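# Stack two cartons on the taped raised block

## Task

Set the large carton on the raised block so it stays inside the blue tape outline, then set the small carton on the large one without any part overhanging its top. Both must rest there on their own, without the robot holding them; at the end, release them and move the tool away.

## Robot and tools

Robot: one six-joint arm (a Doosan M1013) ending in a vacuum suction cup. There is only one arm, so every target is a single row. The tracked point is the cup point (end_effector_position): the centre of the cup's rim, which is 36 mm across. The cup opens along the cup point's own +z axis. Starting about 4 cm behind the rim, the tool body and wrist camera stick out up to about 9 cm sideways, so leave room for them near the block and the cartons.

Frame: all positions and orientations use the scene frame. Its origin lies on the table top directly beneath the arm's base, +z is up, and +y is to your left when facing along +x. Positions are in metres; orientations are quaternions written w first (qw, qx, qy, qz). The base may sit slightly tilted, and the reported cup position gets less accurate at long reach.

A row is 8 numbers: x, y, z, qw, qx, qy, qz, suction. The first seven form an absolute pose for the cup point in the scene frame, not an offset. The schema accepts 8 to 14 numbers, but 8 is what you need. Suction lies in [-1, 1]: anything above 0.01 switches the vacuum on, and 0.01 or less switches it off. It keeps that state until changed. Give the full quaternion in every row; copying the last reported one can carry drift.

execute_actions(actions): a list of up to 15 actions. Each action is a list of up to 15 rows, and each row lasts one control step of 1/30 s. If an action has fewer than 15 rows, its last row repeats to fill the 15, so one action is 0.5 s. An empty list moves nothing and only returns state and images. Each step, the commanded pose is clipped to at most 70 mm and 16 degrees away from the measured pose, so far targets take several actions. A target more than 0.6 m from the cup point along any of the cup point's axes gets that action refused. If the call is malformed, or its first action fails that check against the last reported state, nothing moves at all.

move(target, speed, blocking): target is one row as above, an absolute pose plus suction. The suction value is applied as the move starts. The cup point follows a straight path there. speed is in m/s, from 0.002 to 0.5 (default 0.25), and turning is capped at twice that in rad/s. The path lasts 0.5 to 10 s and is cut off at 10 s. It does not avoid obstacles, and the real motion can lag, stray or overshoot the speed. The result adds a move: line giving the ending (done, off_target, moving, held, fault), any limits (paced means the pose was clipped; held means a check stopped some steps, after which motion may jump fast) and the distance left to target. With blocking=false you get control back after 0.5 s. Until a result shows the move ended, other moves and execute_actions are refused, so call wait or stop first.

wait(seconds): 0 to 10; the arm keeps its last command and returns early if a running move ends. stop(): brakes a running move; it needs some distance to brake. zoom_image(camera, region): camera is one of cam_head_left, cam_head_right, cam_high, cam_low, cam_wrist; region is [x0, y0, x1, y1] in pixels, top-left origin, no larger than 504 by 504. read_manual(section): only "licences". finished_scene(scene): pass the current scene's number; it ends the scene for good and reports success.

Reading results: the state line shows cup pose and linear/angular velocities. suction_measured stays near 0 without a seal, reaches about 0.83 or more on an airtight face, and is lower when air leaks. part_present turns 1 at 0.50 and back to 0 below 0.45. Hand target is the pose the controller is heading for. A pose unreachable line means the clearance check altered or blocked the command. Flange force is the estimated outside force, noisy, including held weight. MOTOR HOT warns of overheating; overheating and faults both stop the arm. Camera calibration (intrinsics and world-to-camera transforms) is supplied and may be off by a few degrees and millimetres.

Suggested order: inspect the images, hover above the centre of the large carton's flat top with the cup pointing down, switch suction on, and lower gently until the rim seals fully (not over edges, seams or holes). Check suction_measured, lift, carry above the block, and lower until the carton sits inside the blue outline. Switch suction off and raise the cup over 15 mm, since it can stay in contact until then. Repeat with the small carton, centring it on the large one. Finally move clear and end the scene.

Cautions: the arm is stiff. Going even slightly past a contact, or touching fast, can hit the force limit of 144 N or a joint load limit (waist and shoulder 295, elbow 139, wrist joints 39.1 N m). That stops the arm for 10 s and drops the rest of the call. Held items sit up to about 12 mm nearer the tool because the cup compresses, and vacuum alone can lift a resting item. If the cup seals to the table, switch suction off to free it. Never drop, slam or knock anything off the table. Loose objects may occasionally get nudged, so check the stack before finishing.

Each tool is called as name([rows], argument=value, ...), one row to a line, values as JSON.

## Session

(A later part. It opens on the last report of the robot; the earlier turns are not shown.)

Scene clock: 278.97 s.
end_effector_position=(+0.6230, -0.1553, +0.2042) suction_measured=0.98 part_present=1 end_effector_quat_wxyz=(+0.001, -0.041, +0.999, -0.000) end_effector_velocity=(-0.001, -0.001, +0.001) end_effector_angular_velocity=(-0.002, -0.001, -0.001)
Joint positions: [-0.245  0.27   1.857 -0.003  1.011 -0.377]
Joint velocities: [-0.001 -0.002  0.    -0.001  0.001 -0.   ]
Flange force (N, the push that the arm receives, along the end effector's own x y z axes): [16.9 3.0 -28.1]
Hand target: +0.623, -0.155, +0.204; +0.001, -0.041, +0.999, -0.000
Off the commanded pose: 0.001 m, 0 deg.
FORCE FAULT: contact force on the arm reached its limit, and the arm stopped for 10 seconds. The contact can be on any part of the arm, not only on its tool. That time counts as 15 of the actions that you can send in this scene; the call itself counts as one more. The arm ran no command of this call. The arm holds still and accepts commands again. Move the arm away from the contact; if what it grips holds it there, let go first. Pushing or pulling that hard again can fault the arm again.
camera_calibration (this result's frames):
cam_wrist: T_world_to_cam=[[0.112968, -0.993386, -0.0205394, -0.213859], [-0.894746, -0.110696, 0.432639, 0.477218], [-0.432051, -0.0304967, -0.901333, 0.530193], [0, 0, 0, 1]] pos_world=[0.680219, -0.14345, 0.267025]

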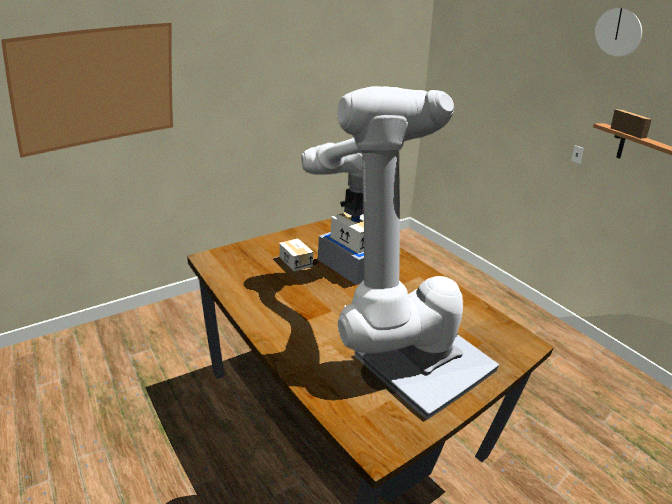

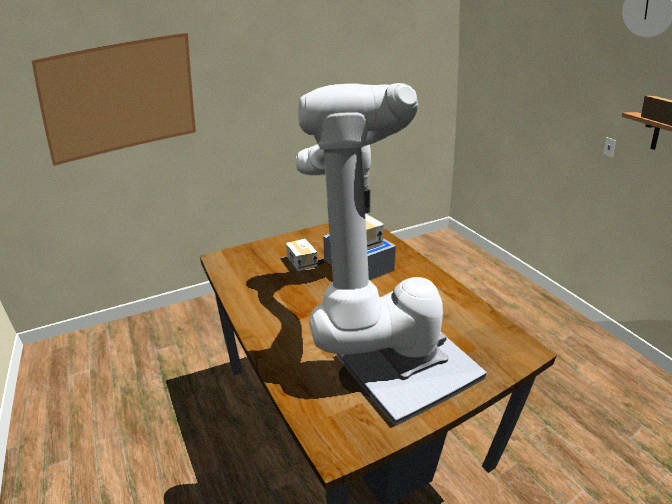

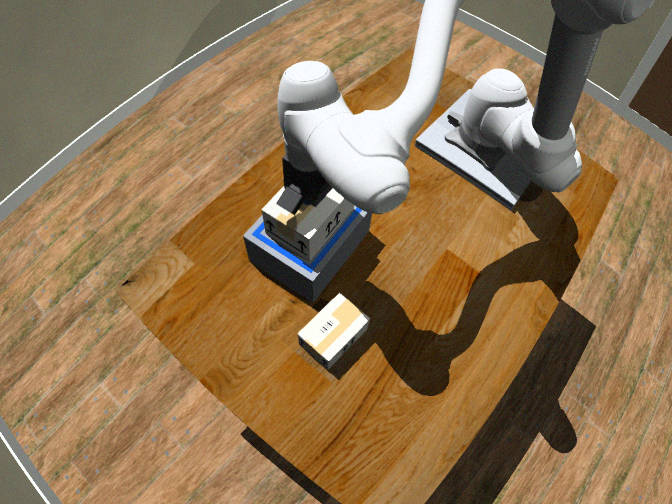

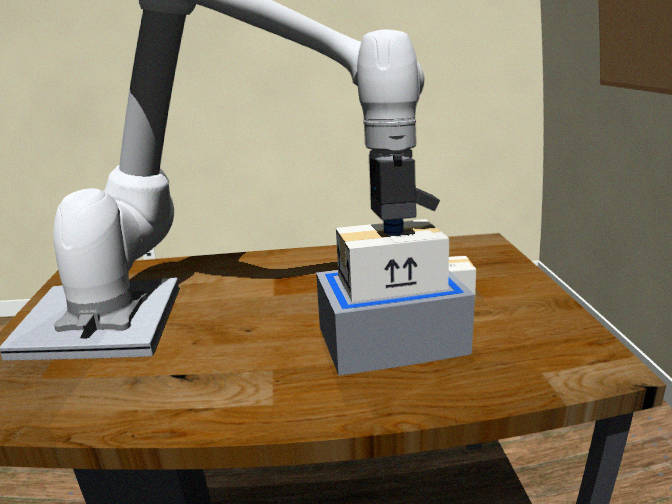

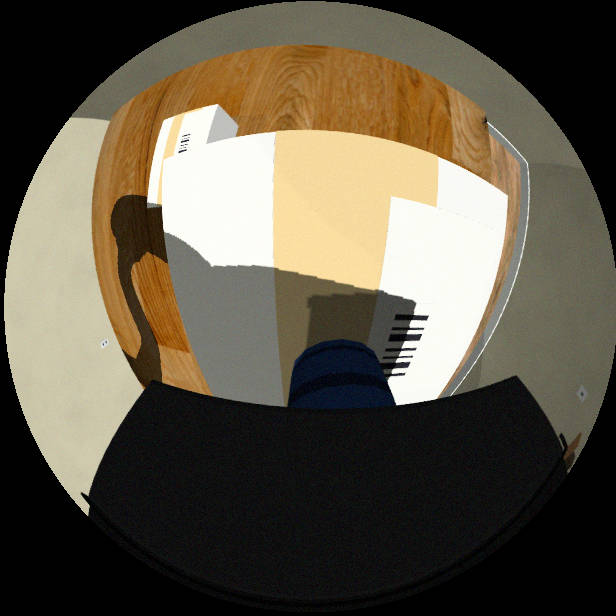

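execute_actions([
  [[0.623,-0.1553,0.2048,0,-0.041,0.9992,0,0]],
])

Scene clock: 283.43 s.
end_effector_position=(+0.6230, -0.1553, +0.2048) suction_measured=0.01 part_present=0 end_effector_quat_wxyz=(+0.000, -0.041, +0.999, -0.000) end_effector_velocity=(+0.001, -0.000, -0.001) end_effector_angular_velocity=(+0.000, +0.000, +0.000)
Joint positions: [-0.245  0.271  1.855 -0.003  1.015 -0.377]
Joint velocities: [ 0.     0.002 -0.001  0.    -0.002 -0.   ]
Flange force (N, the push that the arm receives, along the end effector's own x y z axes): [7.4 0.1 -14.2]
Hand target: +0.623, -0.155, +0.205; -0.000, -0.041, +0.999, -0.000
Off the commanded pose: 0.000 m, 0 deg.
camera_calibration (this result's frames):
cam_wrist: T_world_to_cam=[[0.112905, -0.993369, -0.0217026, -0.213557], [-0.893528, -0.111062, 0.435056, 0.475597], [-0.434581, -0.0297281, -0.900142, 0.532228], [0, 0, 0, 1]] pos_world=[0.680367, -0.143498, 0.267535]

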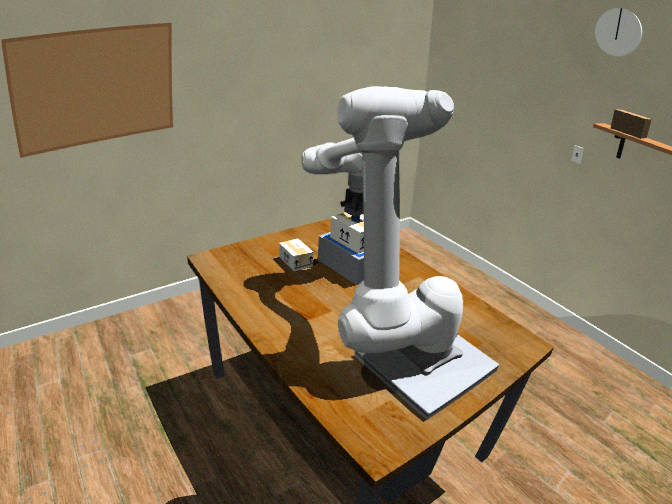

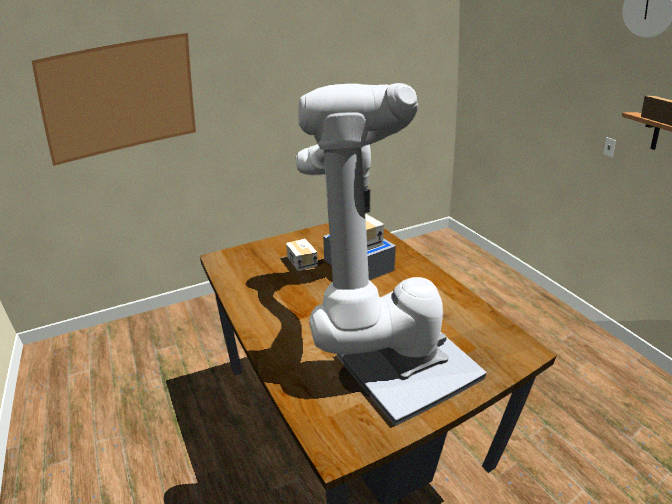

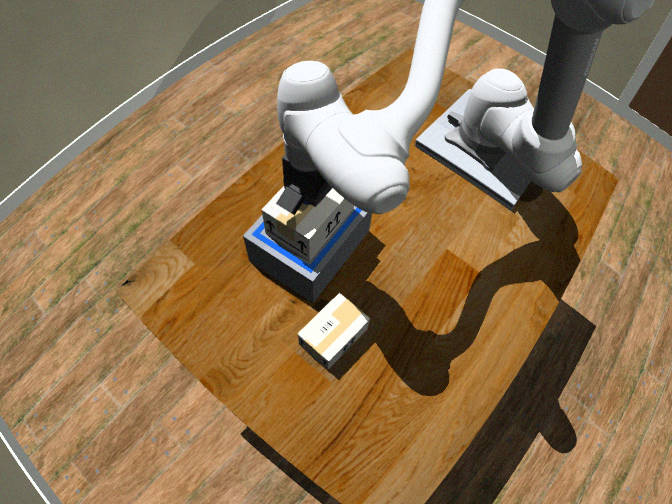

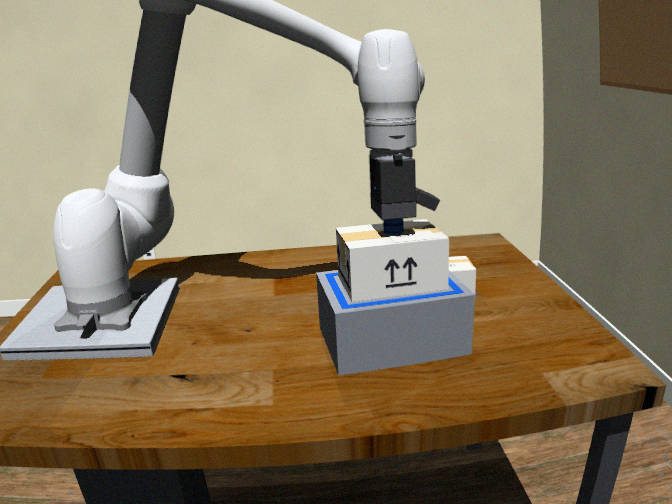

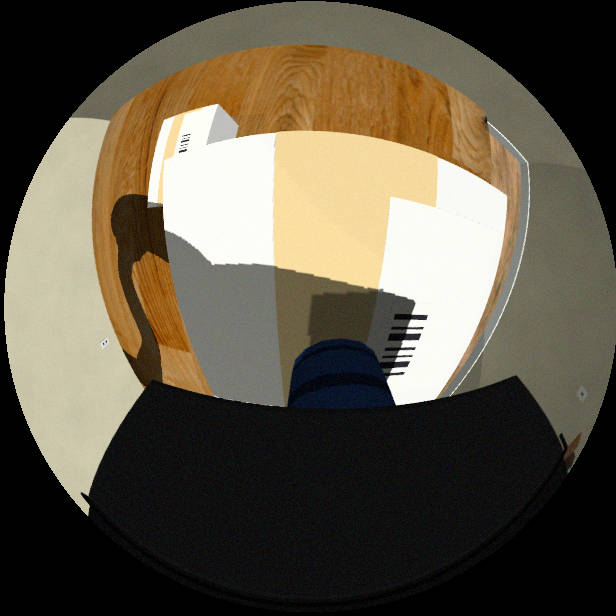

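move(target=[0.623, -0.1553, 0.30, 0, -0.041, 0.9992, 0, 0], speed=0.25)

move(target=[0.768, 0.042, 0.115, 0, 0.0218, 0.9998, 0, 0], speed=0.3)

Scene clock: 299.20 s.
end_effector_position=(+0.6230, -0.1553, +0.2999) suction_measured=0.01 part_present=0 end_effector_quat_wxyz=(+0.000, -0.041, +0.999, +0.000) end_effector_velocity=(+0.000, +0.001, +0.000) end_effector_angular_velocity=(+0.000, +0.000, +0.002)
Joint positions: [-0.244  0.199  1.756 -0.002  1.186 -0.377]
Joint velocities: [ 0.001 -0.    -0.     0.     0.001 -0.001]
Flange force (N, the push that the arm receives, along the end effector's own x y z axes): [5.4 1.7 2.4]
Hand target: +0.623, -0.155, +0.300; +0.000, -0.041, +0.999, +0.000
Off the commanded pose: 0.000 m, 0 deg.
move: done
camera_calibration (this result's frames):
cam_wrist: T_world_to_cam=[[0.112843, -0.993373, -0.0218234, -0.2114], [-0.893518, -0.111058, 0.435076, 0.434221], [-0.434617, -0.0295956, -0.900129, 0.617863], [0, 0, 0, 1]] pos_world=[0.680373, -0.143489, 0.362624]

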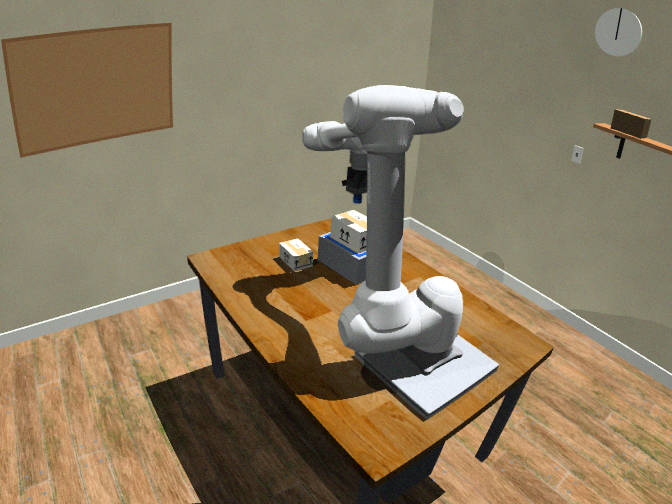

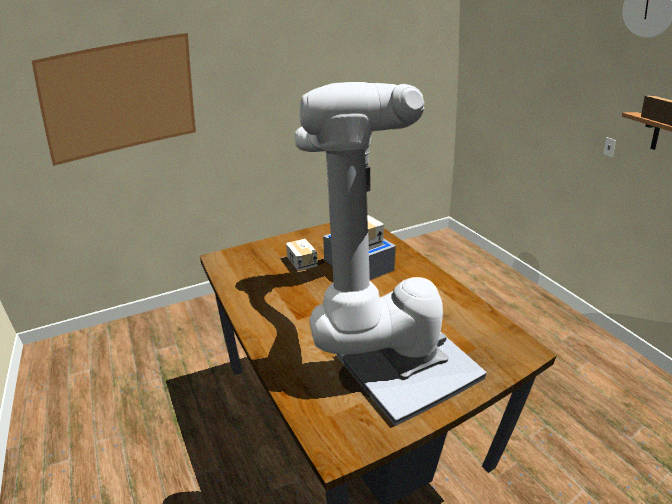

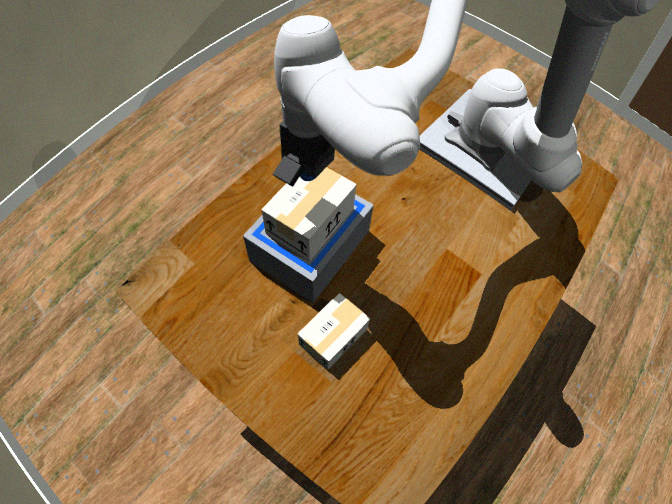

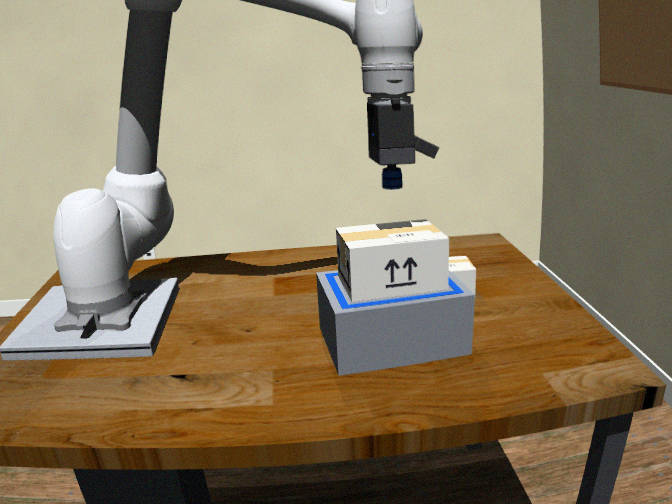

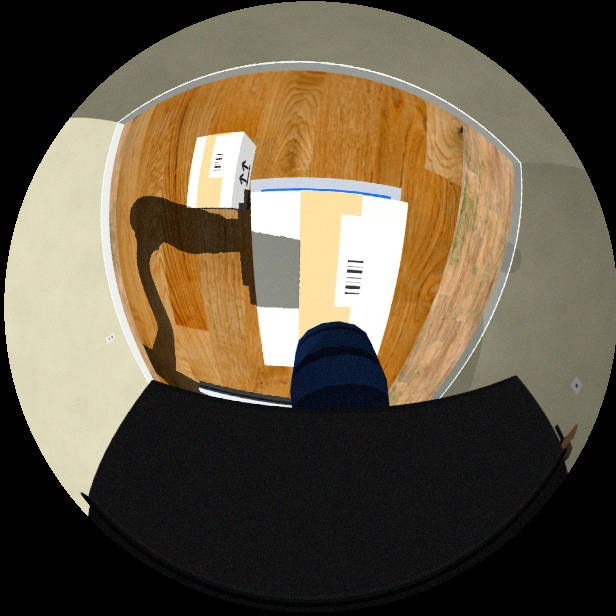

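Scene clock: 300.63 s.
end_effector_position=(+0.7680, +0.0418, +0.1153) suction_measured=0.01 part_present=0 end_effector_quat_wxyz=(+0.000, +0.022, +1.000, +0.000) end_effector_velocity=(+0.001, +0.001, -0.000) end_effector_angular_velocity=(+0.001, -0.003, +0.001)
Joint positions: [ 0.062  0.528  1.659 -0.003  0.955  0.056]
Joint velocities: [ 0.001  0.001 -0.001  0.001 -0.003 -0.   ]
Flange force (N, the push that the arm receives, along the end effector's own x y z axes): [8.0 -1.1 -3.9]
Hand target: +0.768, +0.042, +0.115; -0.000, +0.022, +1.000, +0.000
Off the commanded pose: 0.000 m, 0 deg.
move: done
camera_calibration (this result's frames):
cam_wrist: T_world_to_cam=[[-0.0125151, -0.999684, -0.0217893, 0.0604792], [-0.900406, 0.00178984, 0.435047, 0.666607], [-0.434871, 0.0250638, -0.900144, 0.518443], [0, 0, 0, 1]] pos_world=[0.826429, 0.0462729, 0.177986]

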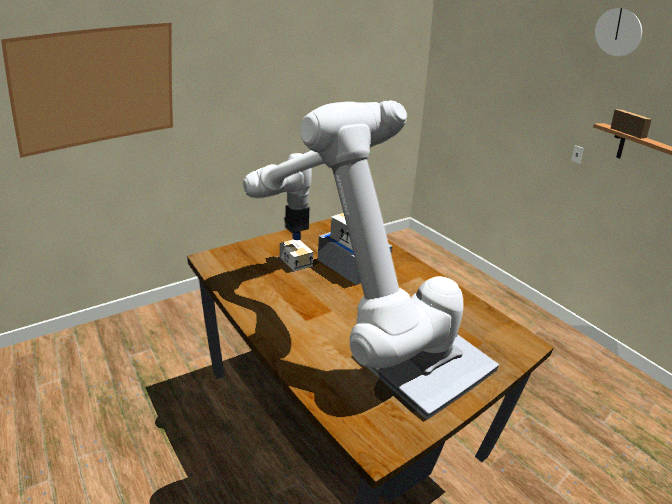

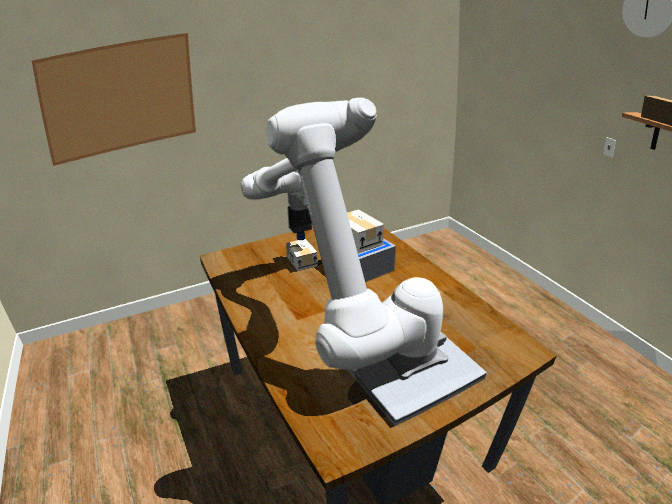

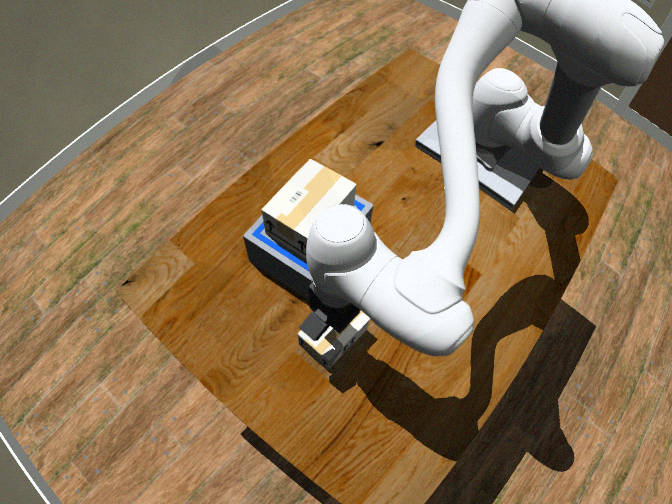

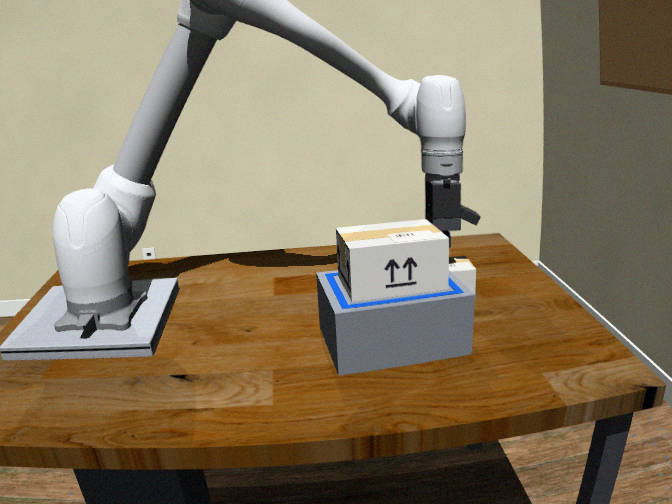

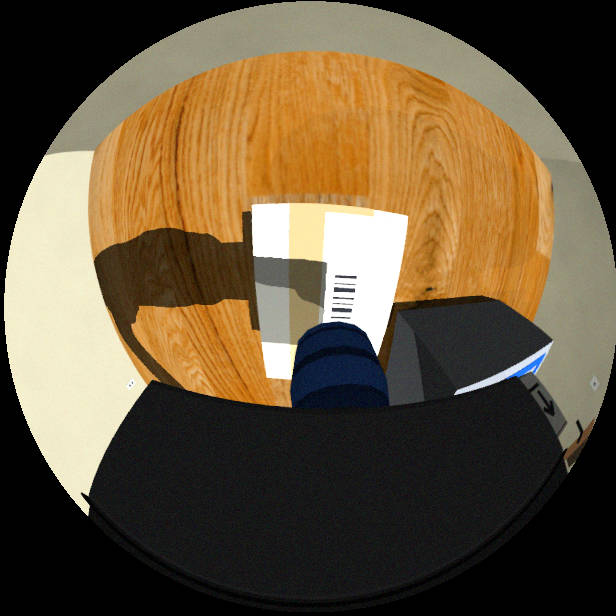

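zoom_image(camera="cam_wrist", region=[230, 180, 440, 390])

Region (230, 180, 440, 390) of cam_wrist's 616x616 image, scaled by 2.400, with more detail than that image has.

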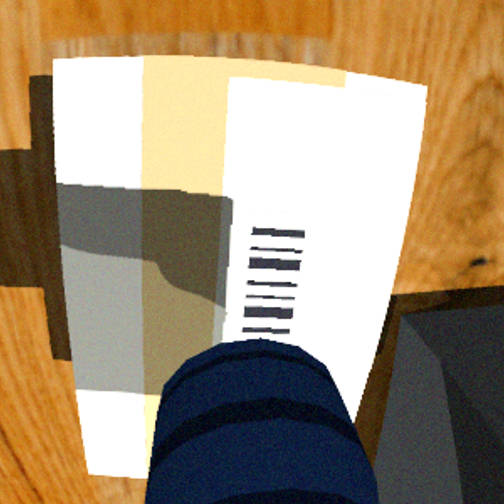

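move(target=[0.771, 0.045, 0.080, 0, 0.0218, 0.9998, 0, 0], speed=0.1)

zoom_image(camera="cam_wrist", region=[200, 150, 480, 420])

zoom_image(camera="cam_head_left", region=[250, 200, 350, 290])

Scene clock: 335.37 s.
end_effector_position=(+0.7710, +0.0450, +0.0801) suction_measured=0.01 part_present=0 end_effector_quat_wxyz=(+0.000, +0.022, +1.000, -0.000) end_effector_velocity=(+0.000, -0.000, +0.001) end_effector_angular_velocity=(-0.001, -0.001, +0.001)
Joint positions: [ 0.066  0.566  1.672 -0.003  0.904  0.06 ]
Joint velocities: [ 0.    -0.001 -0.    -0.001 -0.     0.   ]
Flange force (N, the push that the arm receives, along the end effector's own x y z axes): [7.6 -2.4 -2.8]
Hand target: +0.771, +0.045, +0.080; -0.000, +0.022, +1.000, -0.000
Off the commanded pose: 0.000 m, 0 deg.
move: done
camera_calibration (this result's frames):
cam_wrist: T_world_to_cam=[[-0.0124369, -0.999687, -0.0217103, 0.0629154], [-0.900401, 0.00175357, 0.435057, 0.684614], [-0.434883, 0.0249587, -0.900141, 0.487966], [0, 0, 0, 1]] pos_world=[0.829418, 0.0495162, 0.142758]

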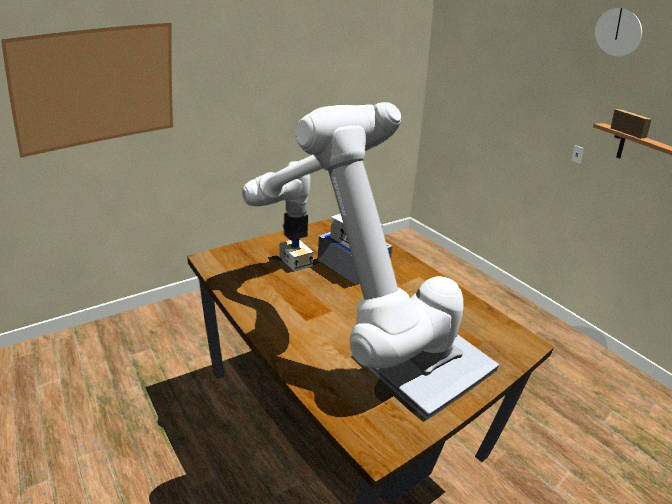

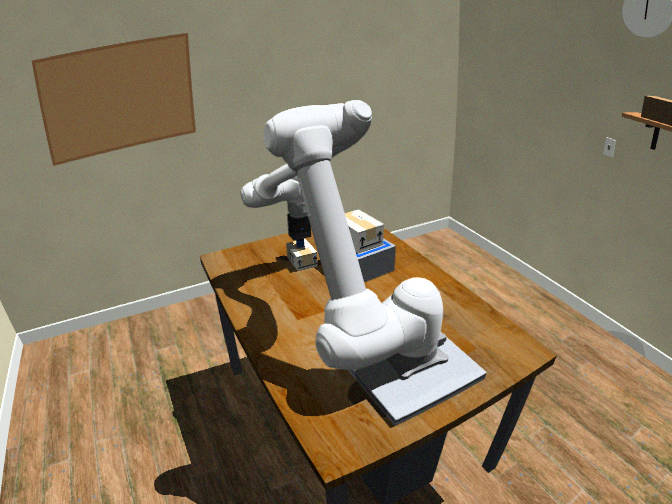

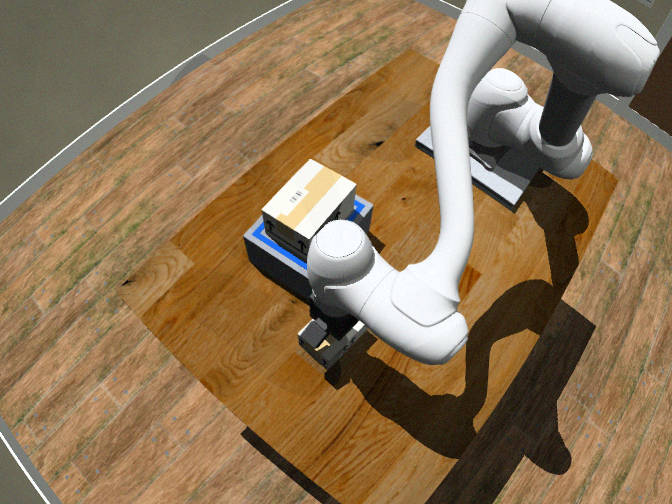

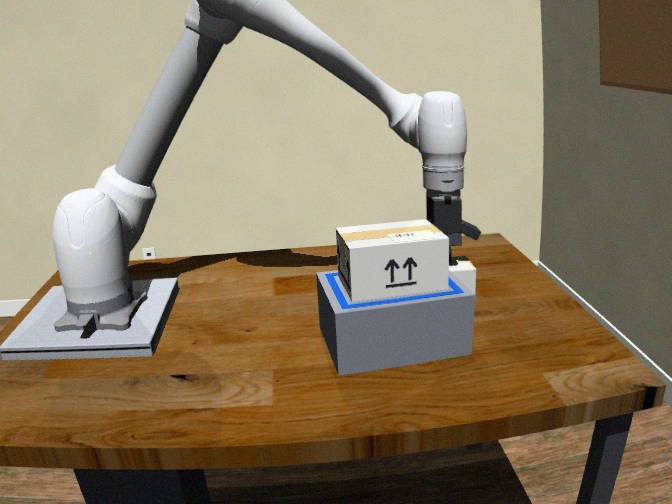

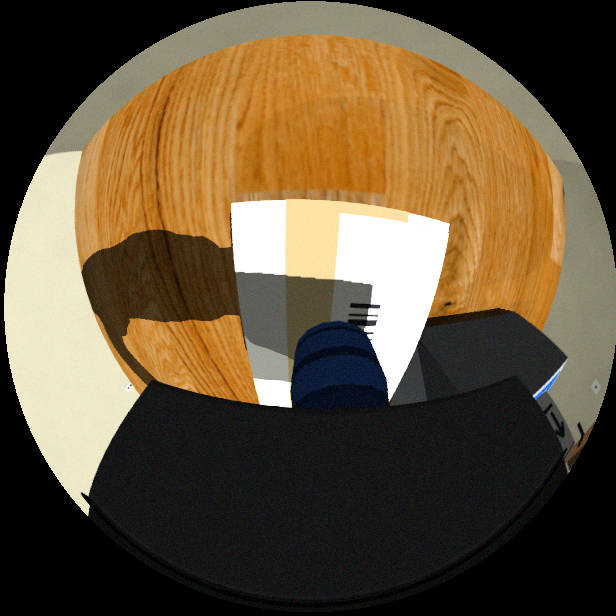

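Region (200, 150, 480, 420) of cam_wrist's 616x616 image, scaled by 1.800, with more detail than that image has; it fills the top 486 rows of this view, and the rest is white.

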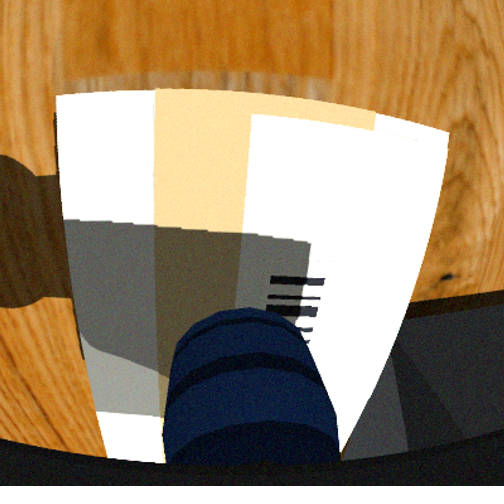

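Region (250, 200, 350, 290) of cam_head_left's 672x504 image, scaled by 5.040, with more detail than that image has; it fills the top 454 rows of this view, and the rest is white.

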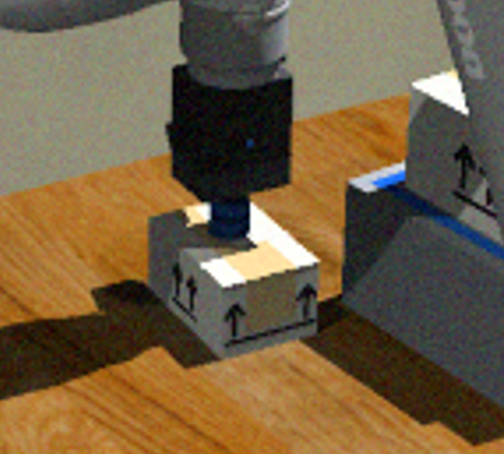

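move(target=[0.771, 0.045, 0.066, 0, 0.0218, 0.9998, 0, 1], speed=0.03)

Scene clock: 349.60 s.
end_effector_position=(+0.7710, +0.0450, +0.0660) suction_measured=0.96 part_present=1 end_effector_quat_wxyz=(+0.000, +0.022, +1.000, +0.000) end_effector_velocity=(+0.001, -0.000, -0.000) end_effector_angular_velocity=(+0.000, -0.002, -0.000)
Joint positions: [ 0.066  0.58   1.679 -0.003  0.883  0.06 ]
Joint velocities: [-0.     0.    -0.     0.    -0.002 -0.   ]
Flange force (N, the push that the arm receives, along the end effector's own x y z axes): [4.9 0.7 0.1]
Hand target: +0.771, +0.045, +0.066; -0.000, +0.022, +1.000, -0.000
Off the commanded pose: 0.000 m, 0 deg.
move: done
camera_calibration (this result's frames):
cam_wrist: T_world_to_cam=[[-0.0124569, -0.999685, -0.0217857, 0.0626843], [-0.900383, 0.00173772, 0.435094, 0.690694], [-0.434919, 0.0250354, -0.900122, 0.47534], [0, 0, 0, 1]] pos_world=[0.829405, 0.049564, 0.128712]

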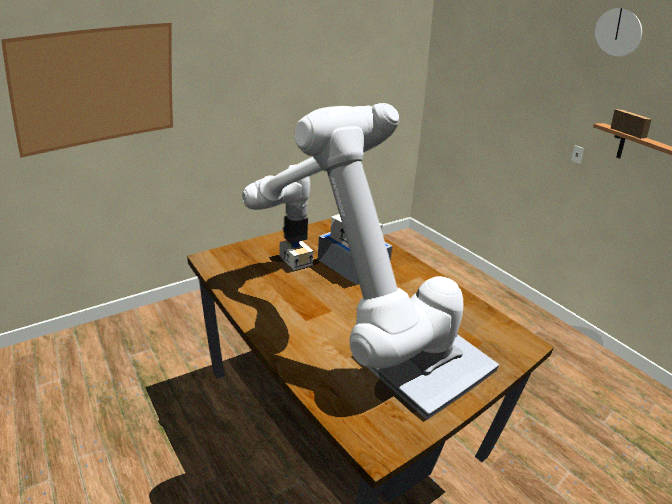

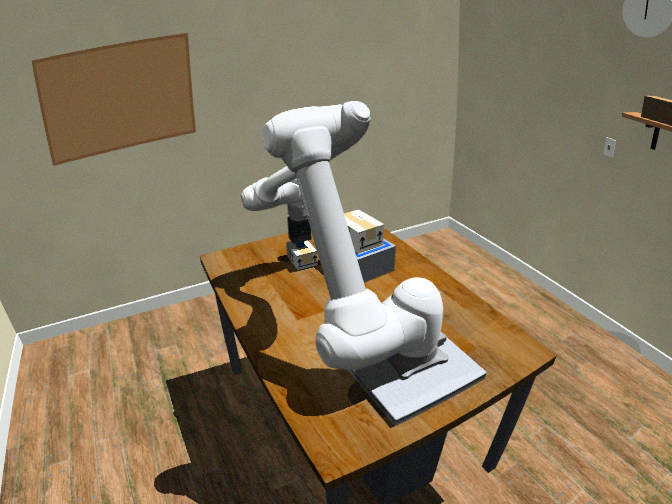

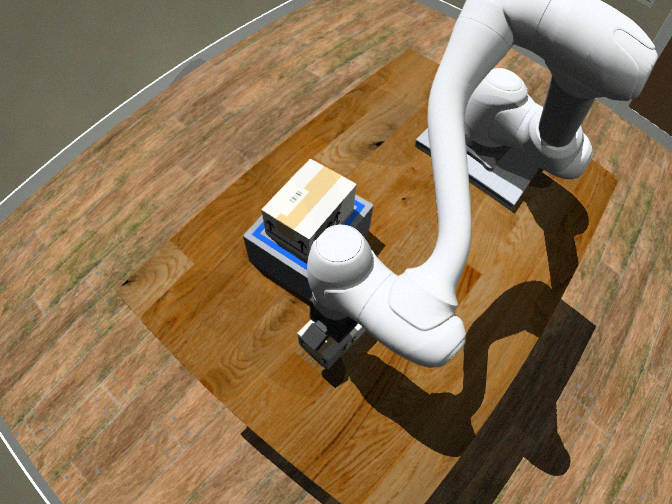

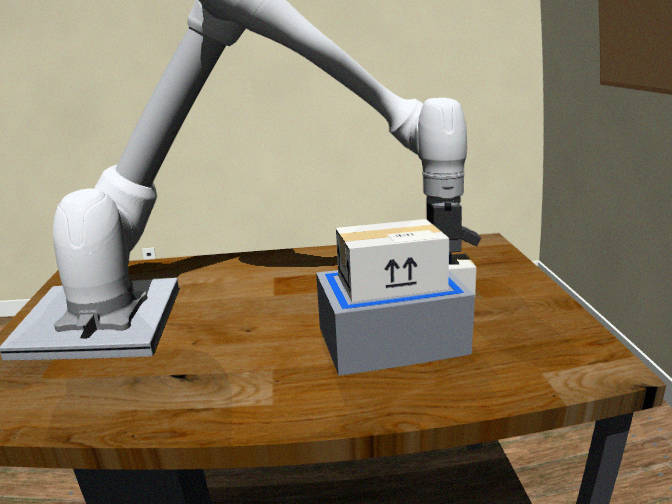

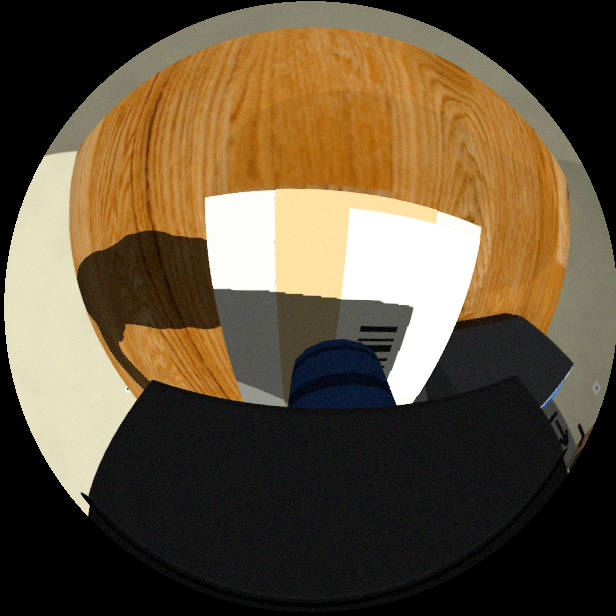

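move(target=[0.75, 0.01, 0.30, 0, -0.01, 0.9999, 0, 1], speed=0.3)

move(target=[0.623, -0.1555, 0.292, 0, -0.0454, 0.999, 0, 1], speed=0.3)

zoom_image(camera="cam_low", region=[310, 150, 490, 310])

zoom_image(camera="cam_high", region=[230, 110, 400, 290])

Scene clock: 359.37 s.
end_effector_position=(+0.7500, +0.0100, +0.2999) suction_measured=0.98 part_present=1 end_effector_quat_wxyz=(+0.000, -0.010, +1.000, +0.000) end_effector_velocity=(+0.000, -0.002, -0.000) end_effector_angular_velocity=(-0.000, +0.001, -0.001)
Joint positions: [ 0.021  0.364  1.538 -0.002  1.239 -0.05 ]
Joint velocities: [-0.002  0.001 -0.001 -0.     0.001 -0.001]
Flange force (N, the push that the arm receives, along the end effector's own x y z axes): [4.7 -2.7 4.6]
Hand target: +0.750, +0.010, +0.300; +0.000, -0.010, +1.000, +0.000
Off the commanded pose: 0.000 m, 0 deg.
move: done
camera_calibration (this result's frames):
cam_wrist: T_world_to_cam=[[0.0511559, -0.998453, -0.0217659, -0.015196], [-0.898688, -0.0555285, 0.435059, 0.569373], [-0.435595, -0.00269504, -0.900139, 0.67835], [0, 0, 0, 1]] pos_world=[0.807952, 0.0182721, 0.362568]

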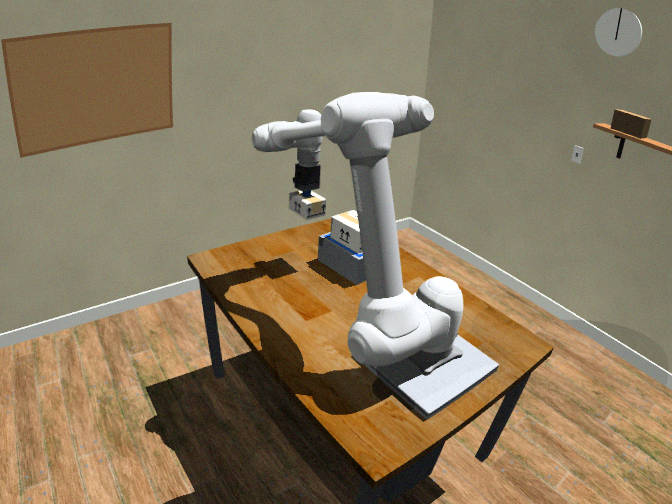

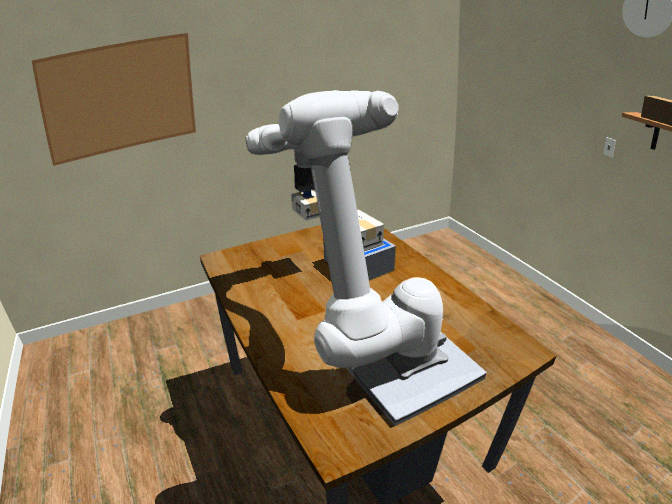

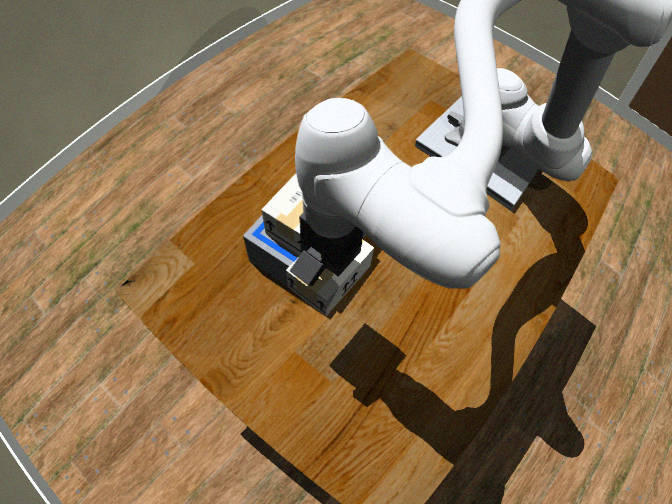

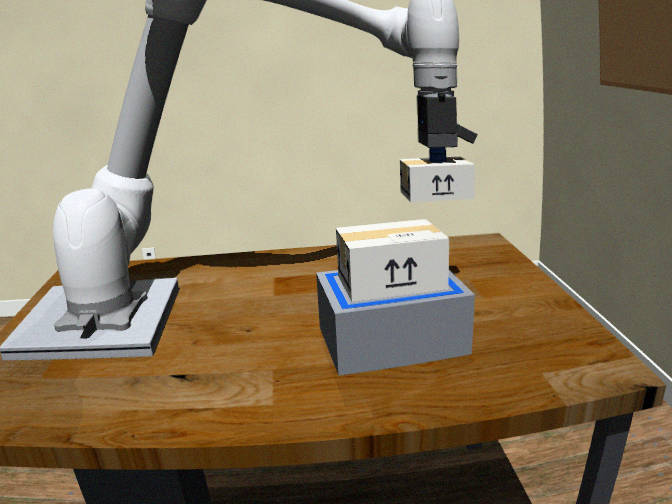

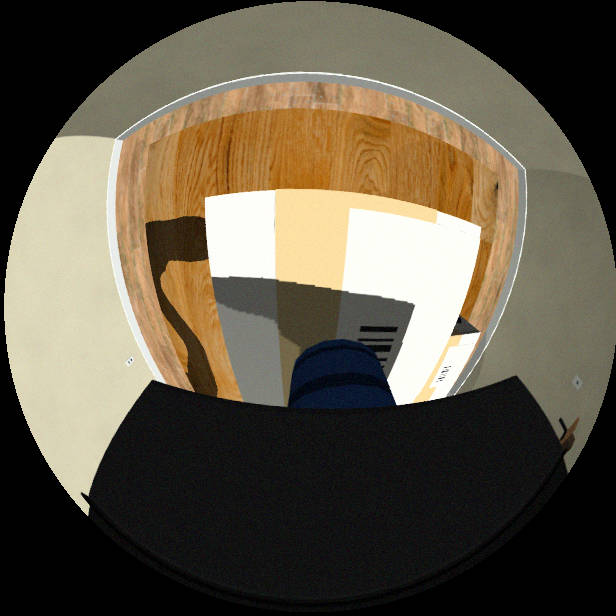

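Scene clock: 360.47 s.
end_effector_position=(+0.6230, -0.1553, +0.2919) suction_measured=0.98 part_present=1 end_effector_quat_wxyz=(+0.000, -0.045, +0.999, -0.000) end_effector_velocity=(+0.001, +0.001, -0.000) end_effector_angular_velocity=(+0.003, -0.002, -0.002)
Joint positions: [-0.244  0.204  1.766 -0.002  1.171 -0.386]
Joint velocities: [-0.     0.    -0.     0.004 -0.001  0.   ]
Flange force (N, the push that the arm receives, along the end effector's own x y z axes): [7.0 1.0 3.0]
Hand target: +0.623, -0.155, +0.292; +0.000, -0.045, +0.999, -0.000
Off the commanded pose: 0.000 m, 0 deg.
move: done
camera_calibration (this result's frames):
cam_wrist: T_world_to_cam=[[0.121696, -0.992331, -0.0216564, -0.216979], [-0.892489, -0.118947, 0.435104, 0.435839], [-0.434343, -0.0336223, -0.90012, 0.609833], [0, 0, 0, 1]] pos_world=[0.680264, -0.142969, 0.354589]

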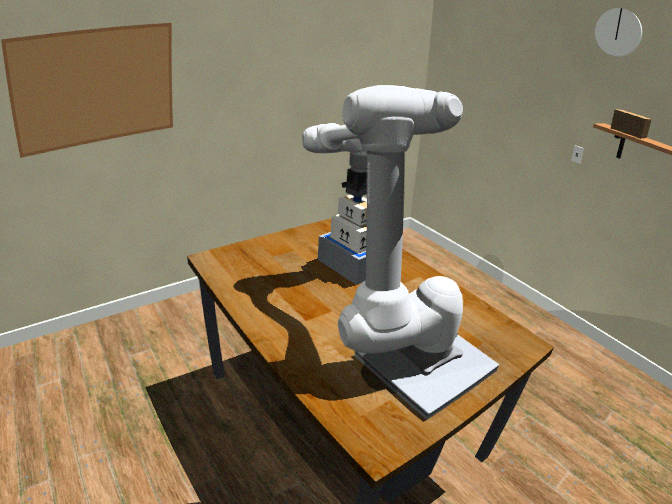

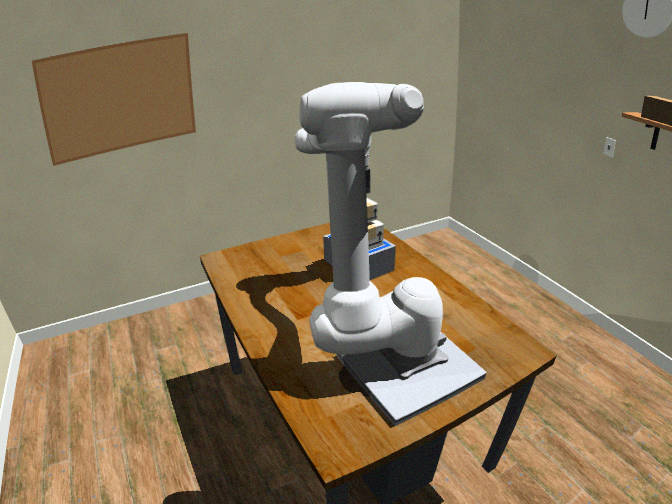

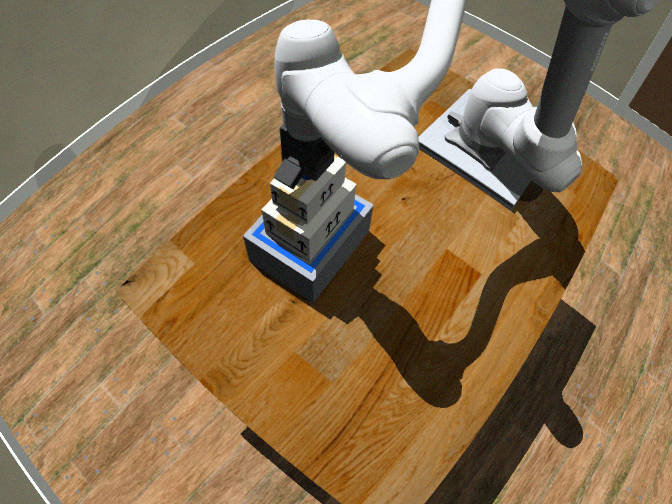

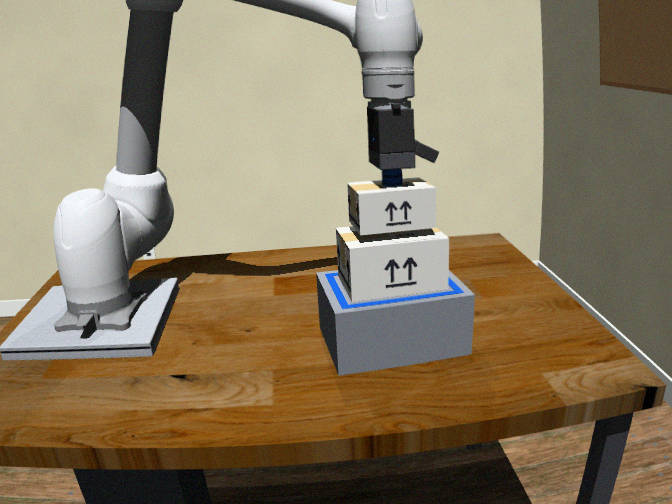

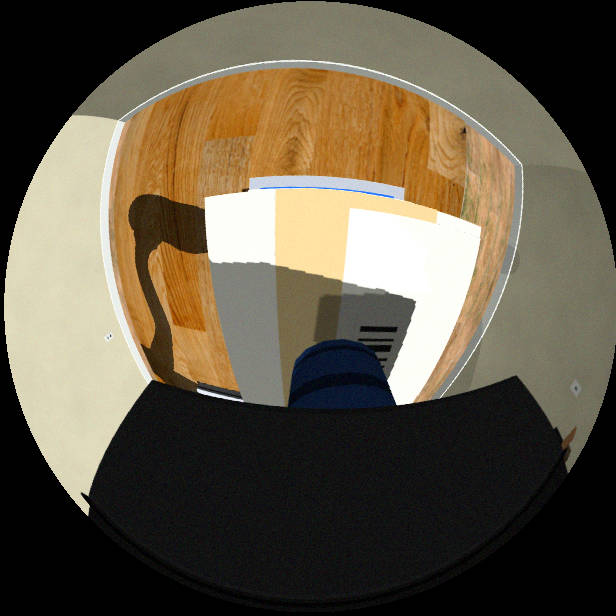

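Region (310, 150, 490, 310) of cam_low's 672x504 image, scaled by 2.800, with more detail than that image has.

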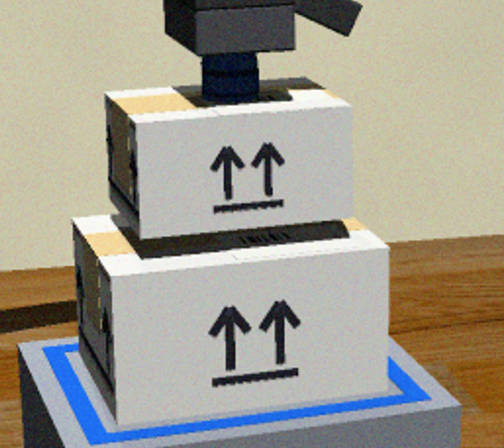

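Region (230, 110, 400, 290) of cam_high's 672x504 image, scaled by 2.800, with more detail than that image has.

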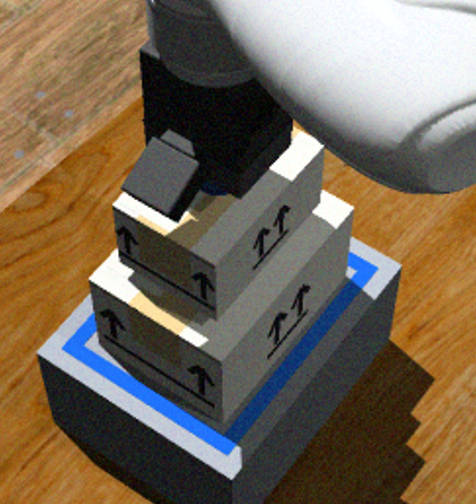

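zoom_image(camera="cam_low", region=[340, 210, 460, 260])

Region (340, 210, 460, 260) of cam_low's 672x504 image, scaled by 4.200, with more detail than that image has; it fills the top 210 rows of this view, and the rest is white.

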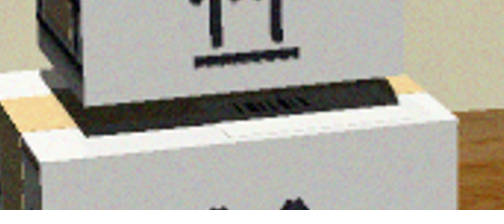

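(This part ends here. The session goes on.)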